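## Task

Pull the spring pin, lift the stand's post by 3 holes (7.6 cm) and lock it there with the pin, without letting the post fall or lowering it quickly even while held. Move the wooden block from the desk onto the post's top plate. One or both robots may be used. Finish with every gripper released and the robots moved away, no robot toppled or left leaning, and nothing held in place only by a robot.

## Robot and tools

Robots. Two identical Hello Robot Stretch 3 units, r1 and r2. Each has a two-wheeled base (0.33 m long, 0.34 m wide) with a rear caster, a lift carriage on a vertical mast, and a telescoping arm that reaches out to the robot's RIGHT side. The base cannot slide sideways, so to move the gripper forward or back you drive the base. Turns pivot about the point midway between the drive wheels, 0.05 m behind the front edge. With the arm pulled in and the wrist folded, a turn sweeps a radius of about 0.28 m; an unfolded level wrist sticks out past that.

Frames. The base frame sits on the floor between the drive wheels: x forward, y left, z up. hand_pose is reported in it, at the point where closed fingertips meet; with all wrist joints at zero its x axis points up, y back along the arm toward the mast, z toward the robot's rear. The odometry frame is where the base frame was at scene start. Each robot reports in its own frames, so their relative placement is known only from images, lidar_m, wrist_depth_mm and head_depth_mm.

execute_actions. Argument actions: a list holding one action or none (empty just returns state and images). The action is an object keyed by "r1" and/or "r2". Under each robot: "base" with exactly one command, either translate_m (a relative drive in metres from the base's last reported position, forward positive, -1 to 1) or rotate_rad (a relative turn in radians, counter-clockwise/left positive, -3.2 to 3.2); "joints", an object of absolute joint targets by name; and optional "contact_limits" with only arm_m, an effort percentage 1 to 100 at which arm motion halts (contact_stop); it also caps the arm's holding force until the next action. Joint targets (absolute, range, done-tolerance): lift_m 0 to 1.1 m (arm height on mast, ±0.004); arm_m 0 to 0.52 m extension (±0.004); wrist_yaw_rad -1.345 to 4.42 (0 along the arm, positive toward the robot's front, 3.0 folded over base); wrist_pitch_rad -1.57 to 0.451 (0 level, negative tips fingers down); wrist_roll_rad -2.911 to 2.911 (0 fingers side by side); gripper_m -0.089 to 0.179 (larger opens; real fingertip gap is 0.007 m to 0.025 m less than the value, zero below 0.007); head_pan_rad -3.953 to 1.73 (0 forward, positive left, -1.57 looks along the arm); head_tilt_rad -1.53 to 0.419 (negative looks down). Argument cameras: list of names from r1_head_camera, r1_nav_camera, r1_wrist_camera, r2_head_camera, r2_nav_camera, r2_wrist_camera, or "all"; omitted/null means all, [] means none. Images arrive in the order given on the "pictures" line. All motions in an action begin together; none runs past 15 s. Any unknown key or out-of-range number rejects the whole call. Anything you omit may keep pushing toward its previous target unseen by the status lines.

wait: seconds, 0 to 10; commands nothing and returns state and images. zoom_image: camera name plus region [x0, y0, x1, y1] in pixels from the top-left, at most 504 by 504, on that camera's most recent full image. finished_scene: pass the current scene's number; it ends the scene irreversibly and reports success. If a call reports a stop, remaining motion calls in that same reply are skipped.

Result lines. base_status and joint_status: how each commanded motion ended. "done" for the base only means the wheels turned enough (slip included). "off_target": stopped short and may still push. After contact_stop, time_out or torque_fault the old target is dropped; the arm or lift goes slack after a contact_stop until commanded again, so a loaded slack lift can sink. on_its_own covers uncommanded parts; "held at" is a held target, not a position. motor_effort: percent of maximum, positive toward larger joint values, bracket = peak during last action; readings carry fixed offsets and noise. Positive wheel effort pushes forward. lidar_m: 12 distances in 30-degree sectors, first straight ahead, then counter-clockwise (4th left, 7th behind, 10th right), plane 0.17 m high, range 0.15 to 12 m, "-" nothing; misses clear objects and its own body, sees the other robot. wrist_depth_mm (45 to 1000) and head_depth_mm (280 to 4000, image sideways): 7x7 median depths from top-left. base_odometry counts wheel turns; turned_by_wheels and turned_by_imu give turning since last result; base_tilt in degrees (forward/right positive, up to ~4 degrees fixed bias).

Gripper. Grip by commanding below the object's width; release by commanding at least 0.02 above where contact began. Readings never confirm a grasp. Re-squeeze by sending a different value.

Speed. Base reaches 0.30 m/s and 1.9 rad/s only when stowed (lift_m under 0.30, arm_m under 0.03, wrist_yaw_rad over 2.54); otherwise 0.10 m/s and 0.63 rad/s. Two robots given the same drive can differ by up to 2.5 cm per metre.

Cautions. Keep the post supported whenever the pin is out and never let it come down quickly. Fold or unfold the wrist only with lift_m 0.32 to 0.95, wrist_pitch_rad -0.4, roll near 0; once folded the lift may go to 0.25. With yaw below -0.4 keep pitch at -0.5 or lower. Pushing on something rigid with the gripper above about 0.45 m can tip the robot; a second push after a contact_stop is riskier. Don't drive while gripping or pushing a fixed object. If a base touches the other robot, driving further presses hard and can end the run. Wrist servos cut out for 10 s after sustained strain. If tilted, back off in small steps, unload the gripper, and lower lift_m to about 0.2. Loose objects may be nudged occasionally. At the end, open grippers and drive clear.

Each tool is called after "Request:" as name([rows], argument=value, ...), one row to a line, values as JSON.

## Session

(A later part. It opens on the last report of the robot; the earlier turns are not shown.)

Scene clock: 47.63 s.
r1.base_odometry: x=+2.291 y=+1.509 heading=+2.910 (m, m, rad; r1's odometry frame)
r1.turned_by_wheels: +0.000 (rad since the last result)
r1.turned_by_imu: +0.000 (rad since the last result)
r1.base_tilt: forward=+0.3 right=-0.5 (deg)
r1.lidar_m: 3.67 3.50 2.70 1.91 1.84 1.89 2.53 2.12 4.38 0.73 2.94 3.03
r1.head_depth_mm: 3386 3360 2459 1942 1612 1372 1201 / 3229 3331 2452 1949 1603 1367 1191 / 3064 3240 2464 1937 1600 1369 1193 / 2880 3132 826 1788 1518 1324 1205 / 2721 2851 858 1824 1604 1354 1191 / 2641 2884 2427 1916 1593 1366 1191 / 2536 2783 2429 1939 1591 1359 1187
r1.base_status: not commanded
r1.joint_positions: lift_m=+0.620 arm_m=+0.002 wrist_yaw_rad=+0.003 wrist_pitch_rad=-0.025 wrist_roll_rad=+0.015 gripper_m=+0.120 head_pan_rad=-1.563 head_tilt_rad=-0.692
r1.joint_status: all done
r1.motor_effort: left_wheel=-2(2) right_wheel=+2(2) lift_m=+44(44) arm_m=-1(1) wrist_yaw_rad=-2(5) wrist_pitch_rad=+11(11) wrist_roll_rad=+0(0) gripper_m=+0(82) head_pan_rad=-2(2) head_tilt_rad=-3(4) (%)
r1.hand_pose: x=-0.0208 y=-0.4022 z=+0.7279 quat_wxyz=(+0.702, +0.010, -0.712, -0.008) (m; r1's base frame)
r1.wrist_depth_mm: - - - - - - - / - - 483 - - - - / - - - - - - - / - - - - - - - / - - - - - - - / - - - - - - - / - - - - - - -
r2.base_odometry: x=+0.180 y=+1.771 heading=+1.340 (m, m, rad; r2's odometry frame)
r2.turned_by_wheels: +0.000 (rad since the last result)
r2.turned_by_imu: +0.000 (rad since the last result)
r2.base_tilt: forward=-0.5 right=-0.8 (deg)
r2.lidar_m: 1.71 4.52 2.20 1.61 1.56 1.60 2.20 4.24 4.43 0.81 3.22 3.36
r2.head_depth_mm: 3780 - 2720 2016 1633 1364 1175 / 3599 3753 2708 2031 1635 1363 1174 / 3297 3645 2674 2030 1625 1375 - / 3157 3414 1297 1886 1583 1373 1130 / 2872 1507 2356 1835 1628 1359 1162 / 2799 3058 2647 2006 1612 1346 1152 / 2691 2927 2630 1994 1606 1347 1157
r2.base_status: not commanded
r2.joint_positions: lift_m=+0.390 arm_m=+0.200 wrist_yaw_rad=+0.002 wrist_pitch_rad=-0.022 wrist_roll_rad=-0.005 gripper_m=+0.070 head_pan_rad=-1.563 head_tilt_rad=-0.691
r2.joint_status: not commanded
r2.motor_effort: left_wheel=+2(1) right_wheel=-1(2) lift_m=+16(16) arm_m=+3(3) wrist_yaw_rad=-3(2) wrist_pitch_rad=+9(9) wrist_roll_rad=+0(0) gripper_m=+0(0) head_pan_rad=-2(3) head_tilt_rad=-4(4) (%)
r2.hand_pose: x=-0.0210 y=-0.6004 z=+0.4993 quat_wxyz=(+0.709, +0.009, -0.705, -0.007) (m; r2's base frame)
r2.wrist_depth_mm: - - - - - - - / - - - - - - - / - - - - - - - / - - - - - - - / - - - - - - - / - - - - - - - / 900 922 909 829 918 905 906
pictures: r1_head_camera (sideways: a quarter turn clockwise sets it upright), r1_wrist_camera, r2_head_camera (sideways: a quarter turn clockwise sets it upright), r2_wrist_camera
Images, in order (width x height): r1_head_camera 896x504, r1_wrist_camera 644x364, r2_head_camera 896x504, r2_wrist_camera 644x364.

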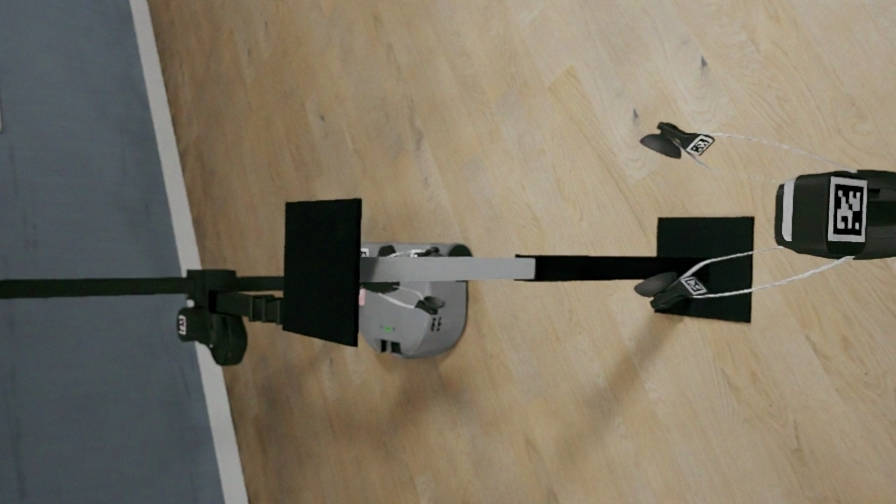

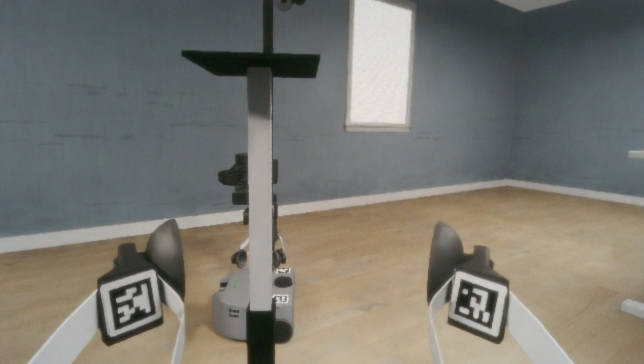

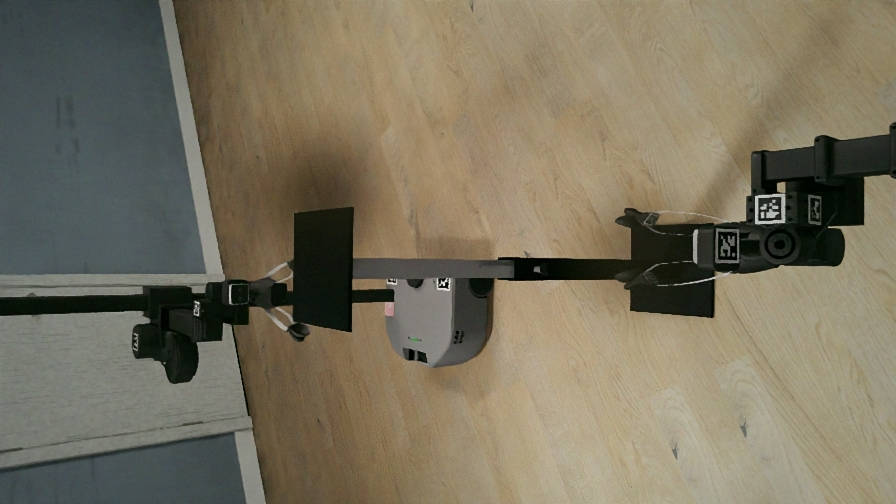

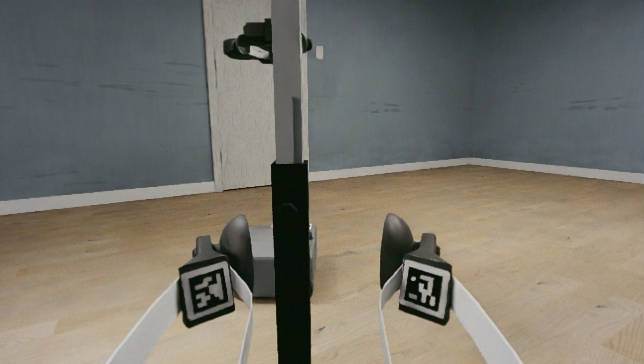

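Request:
execute_actions([
  {"r1":{"base":{"translate_m":0.066},"joints":{"arm_m":0.2}},"r2":{"base":{"translate_m":0.03},"joints":{"lift_m":0.352,"arm_m":0.33}}},
], cameras=["r1_wrist_camera","r2_wrist_camera"])

Request:
execute_actions([
  {"r1":{"joints":{"arm_m":0.35}},"r2":{"joints":{"arm_m":0.37,"gripper_m":0.055}}},
], cameras=["r1_wrist_camera","r2_wrist_camera"])

Scene clock: 54.10 s.
r1.base_odometry: x=+2.227 y=+1.524 heading=+2.910 (m, m, rad; r1's odometry frame)
r1.turned_by_wheels: +0.000 (rad since the last result)
r1.turned_by_imu: +0.001 (rad since the last result)
r1.base_tilt: forward=+0.6 right=-0.8 (deg)
r1.lidar_m: 3.61 3.46 2.75 1.94 1.88 1.93 2.58 2.17 4.31 0.73 2.91 2.99
r1.head_depth_mm: 3386 3357 2468 1954 1603 1373 1195 / 3208 3344 2451 1934 1638 - 1173 / 3034 3190 829 1876 1637 - 1193 / 2772 1706 825 1750 1555 1323 1186 / 2727 2974 2438 1877 1594 1362 1193 / 2641 2857 2425 1920 1597 1358 1187 / 2508 2746 2421 1930 1595 1365 1189
r1.base_status: done
r1.joint_positions: lift_m=+0.620 arm_m=+0.200 wrist_yaw_rad=+0.001 wrist_pitch_rad=-0.024 wrist_roll_rad=+0.015 gripper_m=+0.120 head_pan_rad=-1.563 head_tilt_rad=-0.692
r1.joint_status: all done
r1.motor_effort: left_wheel=-2(4) right_wheel=+2(7) lift_m=+44(45) arm_m=+6(9) wrist_yaw_rad=+1(3) wrist_pitch_rad=+10(11) wrist_roll_rad=+0(0) gripper_m=+1(1) head_pan_rad=-2(2) head_tilt_rad=-3(3) (%)
r1.hand_pose: x=-0.0211 y=-0.6001 z=+0.7281 quat_wxyz=(+0.702, +0.009, -0.712, -0.008) (m; r1's base frame)
r1.wrist_depth_mm: - - 279 274 - - - / - - - - - - - / - - - - - - - / - - - - - - - / - - - - - - - / - - - - - - - / - - - - - - -
r2.base_odometry: x=+0.186 y=+1.800 heading=+1.340 (m, m, rad; r2's odometry frame)
r2.turned_by_wheels: +0.000 (rad since the last result)
r2.turned_by_imu: +0.001 (rad since the last result)
r2.base_tilt: forward=-0.5 right=-0.9 (deg)
r2.lidar_m: 1.68 4.50 2.21 1.62 1.58 1.62 2.22 4.26 4.45 0.81 3.22 3.34
r2.head_depth_mm: 3694 - 2709 2040 1631 1360 1169 / 3486 3703 2701 2029 1637 1368 1164 / 3333 3612 2536 2022 1626 1390 1179 / 3071 3268 912 1826 1621 1317 1163 / 2944 3119 2651 1876 1608 1342 1161 / 2791 3083 2607 1996 1624 1344 1159 / 2659 2945 2643 2000 1611 1344 1153
r2.base_status: done
r2.joint_positions: lift_m=+0.352 arm_m=+0.330 wrist_yaw_rad=+0.002 wrist_pitch_rad=-0.022 wrist_roll_rad=-0.005 gripper_m=+0.070 head_pan_rad=-1.563 head_tilt_rad=-0.691
r2.joint_status: all done
r2.motor_effort: left_wheel=+1(4) right_wheel=-1(1) lift_m=+16(14) arm_m=+3(5) wrist_yaw_rad=-3(3) wrist_pitch_rad=+8(9) wrist_roll_rad=+0(0) gripper_m=+0(0) head_pan_rad=-2(3) head_tilt_rad=-3(3) (%)
r2.hand_pose: x=-0.0210 y=-0.7304 z=+0.4614 quat_wxyz=(+0.709, +0.009, -0.705, -0.007) (m; r2's base frame)
r2.wrist_depth_mm: - - - - - - - / - - - - - - - / - - - - - - - / - - - 246 - - - / - - - 256 - - - / - - 995 263 - - - / 844 858 841 272 855 833 834
pictures: r1_wrist_camera, r2_wrist_camera
Images, in order (width x height): r1_wrist_camera 644x364, r2_wrist_camera 644x364.

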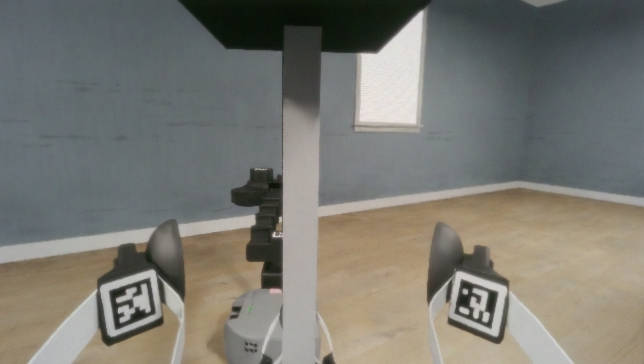

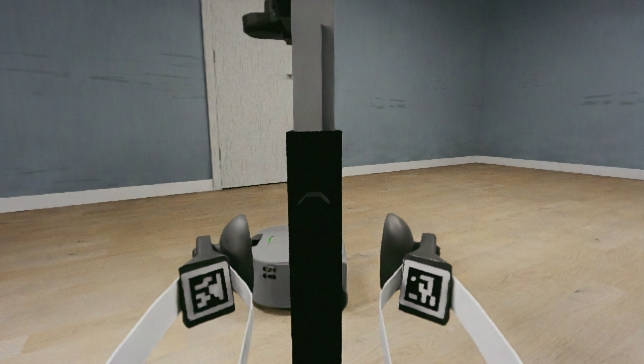

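Scene clock: 56.47 s.
r1.base_odometry: x=+2.227 y=+1.524 heading=+2.910 (m, m, rad; r1's odometry frame)
r1.turned_by_wheels: +0.000 (rad since the last result)
r1.turned_by_imu: +0.000 (rad since the last result)
r1.base_tilt: forward=+0.4 right=-0.6 (deg)
r1.lidar_m: 3.64 3.45 2.76 1.94 1.88 1.93 2.57 2.17 4.33 0.73 2.90 2.99
r1.head_depth_mm: 3372 3314 2463 1945 1596 1396 1220 / 3199 3347 2453 1940 - 1365 1197 / 3037 3231 828 1992 1505 1371 1195 / 2765 1703 824 1265 1533 1325 1192 / 2725 2950 2433 1874 1595 1362 1187 / 2618 2892 2420 1935 1594 1364 1192 / 2504 2779 2431 1911 1596 1358 1185
r1.base_status: not commanded
r1.joint_positions: lift_m=+0.620 arm_m=+0.350 wrist_yaw_rad=+0.001 wrist_pitch_rad=-0.024 wrist_roll_rad=+0.015 gripper_m=+0.120 head_pan_rad=-1.563 head_tilt_rad=-0.692
r1.joint_status: all done
r1.motor_effort: left_wheel=-2(2) right_wheel=+2(1) lift_m=+44(44) arm_m=+7(6) wrist_yaw_rad=-1(0) wrist_pitch_rad=+10(11) wrist_roll_rad=+0(0) gripper_m=+0(1) head_pan_rad=-2(2) head_tilt_rad=-3(4) (%)
r1.hand_pose: x=-0.0211 y=-0.7501 z=+0.7282 quat_wxyz=(+0.702, +0.009, -0.712, -0.008) (m; r1's base frame)
r1.wrist_depth_mm: - - - 134 - - - / - - - 138 - - - / - - - 141 - - - / - - - 144 - - - / - - - 148 - - - / - - 571 152 - - - / - - - 156 - - -
r2.base_odometry: x=+0.186 y=+1.800 heading=+1.340 (m, m, rad; r2's odometry frame)
r2.turned_by_wheels: +0.000 (rad since the last result)
r2.turned_by_imu: +0.000 (rad since the last result)
r2.base_tilt: forward=-0.5 right=-0.9 (deg)
r2.lidar_m: 1.68 4.50 2.21 1.62 1.57 1.62 2.22 4.26 4.45 0.81 3.21 3.35
r2.head_depth_mm: 3697 - 2696 2046 1633 1364 1163 / 3540 3715 2696 2032 1621 1358 1169 / 3275 3687 2564 2021 1627 1352 1179 / 3086 3288 913 1835 1581 1307 1167 / 2902 3087 2557 1877 1622 1346 1161 / 2800 3093 2642 1985 1612 1349 1158 / 2634 2943 2647 2000 1606 1341 1161
r2.base_status: not commanded
r2.joint_positions: lift_m=+0.352 arm_m=+0.370 wrist_yaw_rad=+0.002 wrist_pitch_rad=-0.022 wrist_roll_rad=-0.005 gripper_m=+0.055 head_pan_rad=-1.563 head_tilt_rad=-0.691
r2.joint_status: all done
r2.motor_effort: left_wheel=+0(1) right_wheel=-1(1) lift_m=+16(16) arm_m=+3(6) wrist_yaw_rad=-3(3) wrist_pitch_rad=+8(8) wrist_roll_rad=+0(0) gripper_m=+0(60) head_pan_rad=-1(2) head_tilt_rad=-3(5) (%)
r2.hand_pose: x=-0.0210 y=-0.7704 z=+0.4614 quat_wxyz=(+0.709, +0.009, -0.705, -0.007) (m; r2's base frame)
r2.wrist_depth_mm: - - - 198 - - - / - - - 203 - - - / - - - 205 - - - / - - - 205 - - - / - - - 210 - - - / - - - 219 - - - / 834 835 831 224 859 831 823
pictures: r1_wrist_camera, r2_wrist_camera
Images, in order (width x height): r1_wrist_camera 644x364, r2_wrist_camera 644x364.

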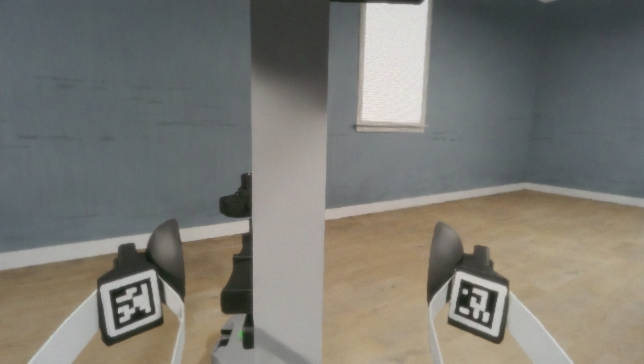

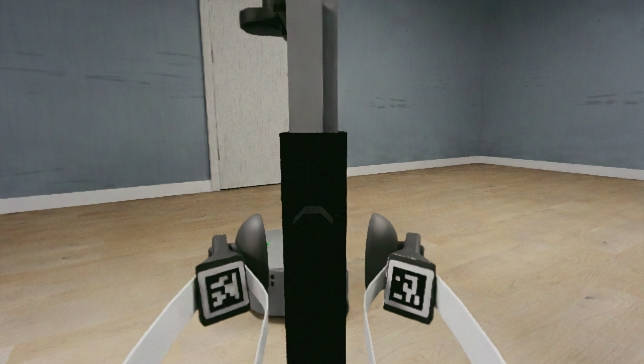

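Request:
execute_actions([
  {"r1":{"base":{"translate_m":0.008}},"r2":{"joints":{"lift_m":0.361,"gripper_m":0.045}}},
], cameras=["r1_wrist_camera","r2_wrist_camera"])

Request:
execute_actions([
  {"r1":{"joints":{"gripper_m":-0.024}},"r2":{"joints":{"arm_m":0.395}}},
], cameras=["r1_wrist_camera","r2_wrist_camera"])

Scene clock: 72.53 s.
r1.base_odometry: x=+2.219 y=+1.526 heading=+2.910 (m, m, rad; r1's odometry frame)
r1.turned_by_wheels: +0.000 (rad since the last result)
r1.turned_by_imu: +0.001 (rad since the last result)
r1.base_tilt: forward=+0.5 right=-0.6 (deg)
r1.lidar_m: 3.62 3.44 2.75 1.94 1.89 1.93 2.58 2.18 4.31 0.73 2.90 2.98
r1.head_depth_mm: 3387 3377 2471 1953 1597 1399 1219 / 3160 3369 2449 1934 - 1368 1196 / 3001 3222 827 1989 1511 1348 1191 / 2829 2868 1230 1770 1599 1316 1189 / 2718 2953 2449 1872 1597 1368 1191 / 2577 2852 2423 1931 1597 1359 1191 / 2513 2758 2407 1908 1595 1353 1189
r1.base_status: done
r1.joint_positions: lift_m=+0.620 arm_m=+0.350 wrist_yaw_rad=+0.001 wrist_pitch_rad=-0.024 wrist_roll_rad=+0.015 gripper_m=+0.120 head_pan_rad=-1.563 head_tilt_rad=-0.692
r1.joint_status: not commanded
r1.motor_effort: left_wheel=-2(5) right_wheel=+2(7) lift_m=+44(43) arm_m=+7(7) wrist_yaw_rad=+0(0) wrist_pitch_rad=+10(10) wrist_roll_rad=+0(0) gripper_m=-1(1) head_pan_rad=-2(2) head_tilt_rad=-3(3) (%)
r1.hand_pose: x=-0.0211 y=-0.7501 z=+0.7282 quat_wxyz=(+0.702, +0.009, -0.712, -0.008) (m; r1's base frame)
r1.wrist_depth_mm: - - - 134 - - - / - - - 137 - - - / - - - 140 - - - / - - - 144 - - - / - - - 147 - - - / - - 558 151 - - - / - - - 154 - - -
r2.base_odometry: x=+0.186 y=+1.800 heading=+1.340 (m, m, rad; r2's odometry frame)
r2.turned_by_wheels: +0.000 (rad since the last result)
r2.turned_by_imu: +0.000 (rad since the last result)
r2.base_tilt: forward=-0.6 right=-0.8 (deg)
r2.lidar_m: 1.68 4.48 2.21 1.62 1.57 1.62 2.22 4.28 4.46 0.81 3.22 3.33
r2.head_depth_mm: 3733 - 2688 2034 1627 1360 1176 / 3530 3737 2732 2016 1630 1363 1169 / 3280 3600 2581 2007 1629 1360 1180 / 3065 3258 908 1830 1624 1317 1168 / 2957 3098 2562 1860 1615 1354 1161 / 2777 3069 2641 1997 1614 1345 1159 / 2693 2909 2623 1990 1604 1348 1152
r2.base_status: not commanded
r2.joint_positions: lift_m=+0.361 arm_m=+0.370 wrist_yaw_rad=+0.002 wrist_pitch_rad=-0.022 wrist_roll_rad=-0.005 gripper_m=+0.045 head_pan_rad=-1.563 head_tilt_rad=-0.691
r2.joint_status: all done
r2.motor_effort: left_wheel=+1(1) right_wheel=-1(1) lift_m=+28(27) arm_m=+3(3) wrist_yaw_rad=-2(3) wrist_pitch_rad=+8(8) wrist_roll_rad=+0(0) gripper_m=+0(49) head_pan_rad=-3(3) head_tilt_rad=-3(3) (%)
r2.hand_pose: x=-0.0210 y=-0.7704 z=+0.4696 quat_wxyz=(+0.709, +0.009, -0.705, -0.007) (m; r2's base frame)
r2.wrist_depth_mm: - - - 199 - - - / - - - 202 - - - / - - - 207 - - - / - - - 205 - - - / - - - 208 - - - / - - - 219 - - - / 872 871 857 226 848 866 845
pictures: r1_wrist_camera, r2_wrist_camera
Images, in order (width x height): r1_wrist_camera 644x364, r2_wrist_camera 644x364.

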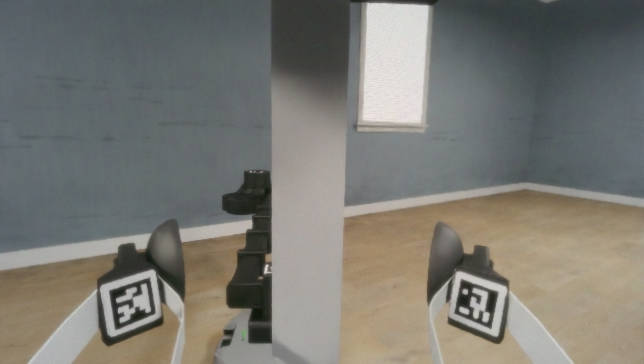

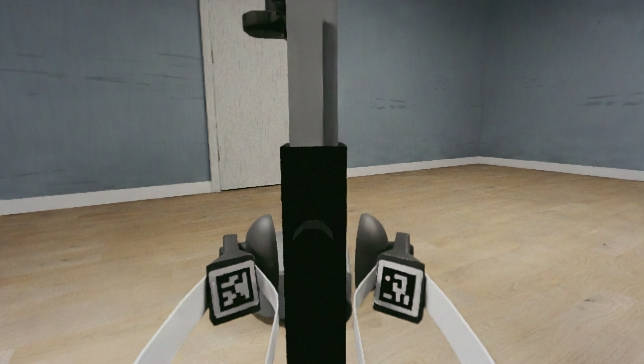

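Scene clock: 74.47 s.
r1.base_odometry: x=+2.219 y=+1.526 heading=+2.910 (m, m, rad; r1's odometry frame)
r1.turned_by_wheels: +0.000 (rad since the last result)
r1.turned_by_imu: +0.000 (rad since the last result)
r1.base_tilt: forward=+0.5 right=-0.6 (deg)
r1.lidar_m: 3.62 3.44 2.76 1.94 1.88 1.93 2.58 2.19 4.31 0.73 2.90 2.98
r1.head_depth_mm: 3378 3303 2461 1939 1602 1390 1217 / 3206 3344 2460 1922 - 1363 1191 / 3009 3195 824 1990 1513 1353 1197 / 2833 2883 1225 1771 1564 1317 1195 / 2762 2971 2437 1874 1603 1366 1185 / 2626 2853 2423 1921 1594 1360 1186 / 2486 2758 2418 1916 1589 1363 1186
r1.base_status: not commanded
r1.joint_positions: lift_m=+0.620 arm_m=+0.350 wrist_yaw_rad=+0.001 wrist_pitch_rad=-0.023 wrist_roll_rad=+0.015 gripper_m=-0.023 head_pan_rad=-1.563 head_tilt_rad=-0.692
r1.joint_status: all done
r1.motor_effort: left_wheel=+0(2) right_wheel=-1(1) lift_m=+44(45) arm_m=-6(6) wrist_yaw_rad=-1(0) wrist_pitch_rad=+10(10) wrist_roll_rad=+0(0) gripper_m=-20(94) head_pan_rad=-2(2) head_tilt_rad=-4(4) (%)
r1.hand_pose: x=-0.0211 y=-0.7509 z=+0.7285 quat_wxyz=(+0.702, +0.009, -0.712, -0.008) (m; r1's base frame)
r1.wrist_depth_mm: - - - 132 - - - / - - - 135 - - - / - - - 138 - - - / - - - 142 - - - / - - - 144 - - - / - - - 147 - - - / - - 990 152 - - -
r2.base_odometry: x=+0.186 y=+1.800 heading=+1.340 (m, m, rad; r2's odometry frame)
r2.turned_by_wheels: +0.000 (rad since the last result)
r2.turned_by_imu: +0.000 (rad since the last result)
r2.base_tilt: forward=-0.6 right=-0.8 (deg)
r2.lidar_m: 1.68 4.49 2.21 1.62 1.57 1.62 2.22 4.27 4.45 0.81 3.22 3.34
r2.head_depth_mm: 3752 - 2702 2044 1641 1361 1165 / 3527 3757 2713 2038 1637 1356 1170 / 3314 3591 2587 2024 1625 1319 1180 / 3002 3224 912 1818 1613 1323 1166 / 2903 3149 2554 1858 1603 1348 1161 / 2800 3112 2669 2017 1609 1348 1160 / 2676 2928 2640 2004 1599 1339 1157
r2.base_status: not commanded
r2.joint_positions: lift_m=+0.361 arm_m=+0.395 wrist_yaw_rad=+0.002 wrist_pitch_rad=-0.022 wrist_roll_rad=-0.005 gripper_m=+0.045 head_pan_rad=-1.563 head_tilt_rad=-0.691
r2.joint_status: all done
r2.motor_effort: left_wheel=+2(2) right_wheel=-2(2) lift_m=+28(28) arm_m=+3(3) wrist_yaw_rad=-3(3) wrist_pitch_rad=+8(8) wrist_roll_rad=+0(0) gripper_m=+0(0) head_pan_rad=-2(2) head_tilt_rad=-5(3) (%)
r2.hand_pose: x=-0.0210 y=-0.7954 z=+0.4696 quat_wxyz=(+0.709, +0.009, -0.705, -0.007) (m; r2's base frame)
r2.wrist_depth_mm: - - - 173 - - - / - - - 179 - - - / - - - 181 - - - / - - - 178 - - - / - - - 182 - - - / - - - 190 - - - / 885 860 855 195 858 863 850
pictures: r1_wrist_camera, r2_wrist_camera
Images, in order (width x height): r1_wrist_camera 644x364, r2_wrist_camera 644x364.

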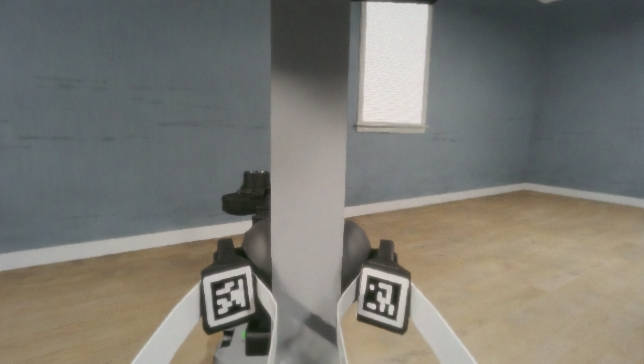

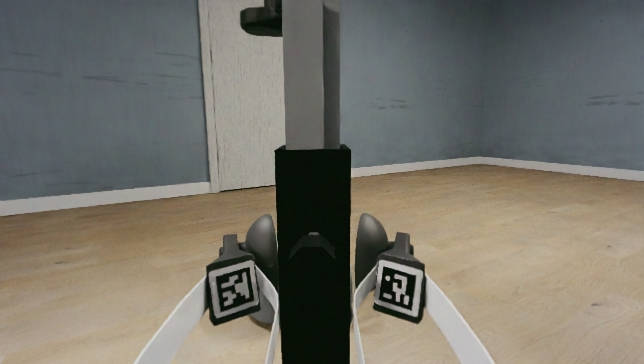

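Probe load curve.

Request:
execute_actions([
  {"r1":{"joints":{"lift_m":0.64}},"r2":{"joints":{"gripper_m":-0.04}}},
], cameras=["r2_wrist_camera"])

Request:
execute_actions([
  {"r1":{"joints":{"lift_m":0.652}}},
], cameras=["r2_wrist_camera"])

Scene clock: 77.87 s.
r1.base_odometry: x=+2.219 y=+1.526 heading=+2.910 (m, m, rad; r1's odometry frame)
r1.turned_by_wheels: +0.000 (rad since the last result)
r1.turned_by_imu: +0.001 (rad since the last result)
r1.base_tilt: forward=+0.5 right=-0.6 (deg)
r1.lidar_m: 3.61 3.45 2.76 1.95 1.88 1.94 2.58 2.18 4.29 0.73 2.90 2.98
r1.head_depth_mm: 3363 3314 2464 1943 1603 1368 1213 / 3189 3311 2462 1997 - 1383 1191 / 3043 3190 823 1997 1521 1352 1189 / 2820 2890 853 1772 1560 1317 1192 / 2733 2940 2437 1869 1605 1367 1187 / 2613 2866 2447 1915 1603 1365 1190 / 2490 2738 2438 1913 1585 1359 1183
r1.base_status: not commanded
r1.joint_positions: lift_m=+0.639 arm_m=+0.350 wrist_yaw_rad=+0.001 wrist_pitch_rad=-0.084 wrist_roll_rad=+0.015 gripper_m=-0.023 head_pan_rad=-1.563 head_tilt_rad=-0.692
r1.joint_status: all done
r1.on_its_own: wrist_pitch_rad is at rest, and its effort (+38) is outside its rest range (-20 to +32)
r1.motor_effort: left_wheel=+0(0) right_wheel=-2(3) lift_m=+52(52) arm_m=-7(7) wrist_yaw_rad=-1(0) wrist_pitch_rad=+38(39) wrist_roll_rad=+0(0) gripper_m=-20(20) head_pan_rad=-2(1) head_tilt_rad=-4(4) (%)
r1.hand_pose: x=-0.0211 y=-0.7487 z=+0.7326 quat_wxyz=(+0.702, +0.030, -0.711, -0.030) (m; r1's base frame)
r1.wrist_depth_mm: - - - 128 - - - / - - - 132 - - - / - - - 136 - - - / - - - 141 - - - / - - - 146 - - - / - - - 150 - - - / - - 959 157 - - -
r2.base_odometry: x=+0.186 y=+1.800 heading=+1.340 (m, m, rad; r2's odometry frame)
r2.turned_by_wheels: +0.000 (rad since the last result)
r2.turned_by_imu: +0.001 (rad since the last result)
r2.base_tilt: forward=-0.5 right=-0.8 (deg)
r2.lidar_m: 1.68 4.49 2.21 1.62 1.58 1.63 2.22 4.27 4.45 0.81 3.20 3.35
r2.head_depth_mm: 3790 - 2695 2019 1627 1363 1168 / 3535 3797 2681 2022 1625 1363 1166 / 3343 3618 2565 2031 1629 1330 1179 / 3010 3307 911 1792 1634 1324 1164 / 2890 3149 2541 1889 1599 1347 1160 / 2809 3069 2681 2011 1612 1339 1159 / 2671 2918 2634 2002 1593 1342 1153
r2.base_status: not commanded
r2.joint_positions: lift_m=+0.361 arm_m=+0.395 wrist_yaw_rad=+0.003 wrist_pitch_rad=-0.022 wrist_roll_rad=-0.005 gripper_m=-0.039 head_pan_rad=-1.563 head_tilt_rad=-0.691
r2.joint_status: all done
r2.motor_effort: left_wheel=+2(2) right_wheel=-4(4) lift_m=+28(28) arm_m=+3(3) wrist_yaw_rad=-4(5) wrist_pitch_rad=+8(8) wrist_roll_rad=+0(0) gripper_m=-24(100) head_pan_rad=-2(3) head_tilt_rad=-4(3) (%)
r2.hand_pose: x=-0.0208 y=-0.7954 z=+0.4696 quat_wxyz=(+0.709, +0.009, -0.705, -0.007) (m; r2's base frame)
r2.wrist_depth_mm: - - - 174 - - - / - - - 178 - - - / - - - 182 - - - / - - - 179 - - - / - - - 182 - - - / - - - 189 - - - / 867 860 849 196 853 850 848
pictures: r2_wrist_camera
Images, in order (width x height): r2_wrist_camera 644x364.

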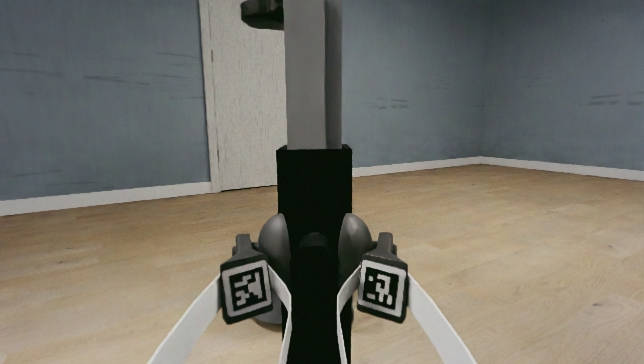

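Scene clock: 78.63 s.
r1.base_odometry: x=+2.219 y=+1.526 heading=+2.910 (m, m, rad; r1's odometry frame)
r1.turned_by_wheels: +0.000 (rad since the last result)
r1.turned_by_imu: +0.000 (rad since the last result)
r1.base_tilt: forward=+0.4 right=-0.6 (deg)
r1.lidar_m: 3.60 3.44 2.75 1.95 1.89 1.93 2.58 2.19 4.29 0.73 2.90 2.99
r1.head_depth_mm: 3394 3372 2466 1944 1610 1370 - / 3168 3334 2461 2003 - 1346 1194 / 3037 3193 820 1995 1522 1357 1196 / 2829 2877 854 1776 1558 1314 1189 / 2732 2954 2459 1872 1597 1359 1183 / 2621 2861 2439 1907 1594 1366 1187 / 2523 2746 2417 1917 1596 1361 1187
r1.base_status: not commanded
r1.joint_positions: lift_m=+0.651 arm_m=+0.350 wrist_yaw_rad=+0.001 wrist_pitch_rad=-0.125 wrist_roll_rad=+0.015 gripper_m=-0.023 head_pan_rad=-1.563 head_tilt_rad=-0.692
r1.joint_status: all done
r1.on_its_own: wrist_pitch_rad is at rest, and its effort (+57) is outside its rest range (-20 to +32)
r1.motor_effort: left_wheel=+0(0) right_wheel=-2(3) lift_m=+56(57) arm_m=-6(7) wrist_yaw_rad=+0(0) wrist_pitch_rad=+57(58) wrist_roll_rad=+0(0) gripper_m=-20(20) head_pan_rad=-2(2) head_tilt_rad=-3(3) (%)
r1.hand_pose: x=-0.0211 y=-0.7467 z=+0.7342 quat_wxyz=(+0.701, +0.044, -0.711, -0.044) (m; r1's base frame)
r1.wrist_depth_mm: - - - 126 - - - / - - - 131 - - - / - - - 136 - - - / - - - 142 - - - / - - - 147 - - - / - - - 154 - - - / - - 988 161 - - -
r2.base_odometry: x=+0.186 y=+1.800 heading=+1.340 (m, m, rad; r2's odometry frame)
r2.turned_by_wheels: +0.000 (rad since the last result)
r2.turned_by_imu: +0.000 (rad since the last result)
r2.base_tilt: forward=-0.5 right=-0.9 (deg)
r2.lidar_m: 1.68 4.49 2.21 1.62 1.57 1.62 2.22 4.28 4.45 0.81 3.21 3.35
r2.head_depth_mm: 3712 - 2703 2041 1639 1367 1173 / 3492 3805 2688 2028 1623 1362 1164 / 3323 3555 2582 2026 1625 1327 1173 / 2993 3241 910 1819 1613 1322 1165 / 2939 3156 2553 1888 1618 1346 1163 / 2807 3108 2664 2012 1604 1347 1155 / 2704 2932 2622 1988 1624 1349 1153
r2.base_status: not commanded
r2.joint_positions: lift_m=+0.361 arm_m=+0.395 wrist_yaw_rad=+0.003 wrist_pitch_rad=-0.022 wrist_roll_rad=-0.005 gripper_m=-0.036 head_pan_rad=-1.563 head_tilt_rad=-0.691
r2.joint_status: not commanded
r2.motor_effort: left_wheel=+3(3) right_wheel=-3(4) lift_m=+28(27) arm_m=+3(3) wrist_yaw_rad=-3(4) wrist_pitch_rad=+8(8) wrist_roll_rad=+0(0) gripper_m=-23(24) head_pan_rad=-3(2) head_tilt_rad=-4(4) (%)
r2.hand_pose: x=-0.0208 y=-0.7954 z=+0.4696 quat_wxyz=(+0.709, +0.009, -0.705, -0.007) (m; r2's base frame)
r2.wrist_depth_mm: - - - 174 - - - / - - - 178 - - - / - - - 181 - - - / - - - 178 - - - / - - - 183 - - - / - - - 189 - - - / 860 858 867 195 865 854 843
pictures: r2_wrist_camera
Images, in order (width x height): r2_wrist_camera 644x364.

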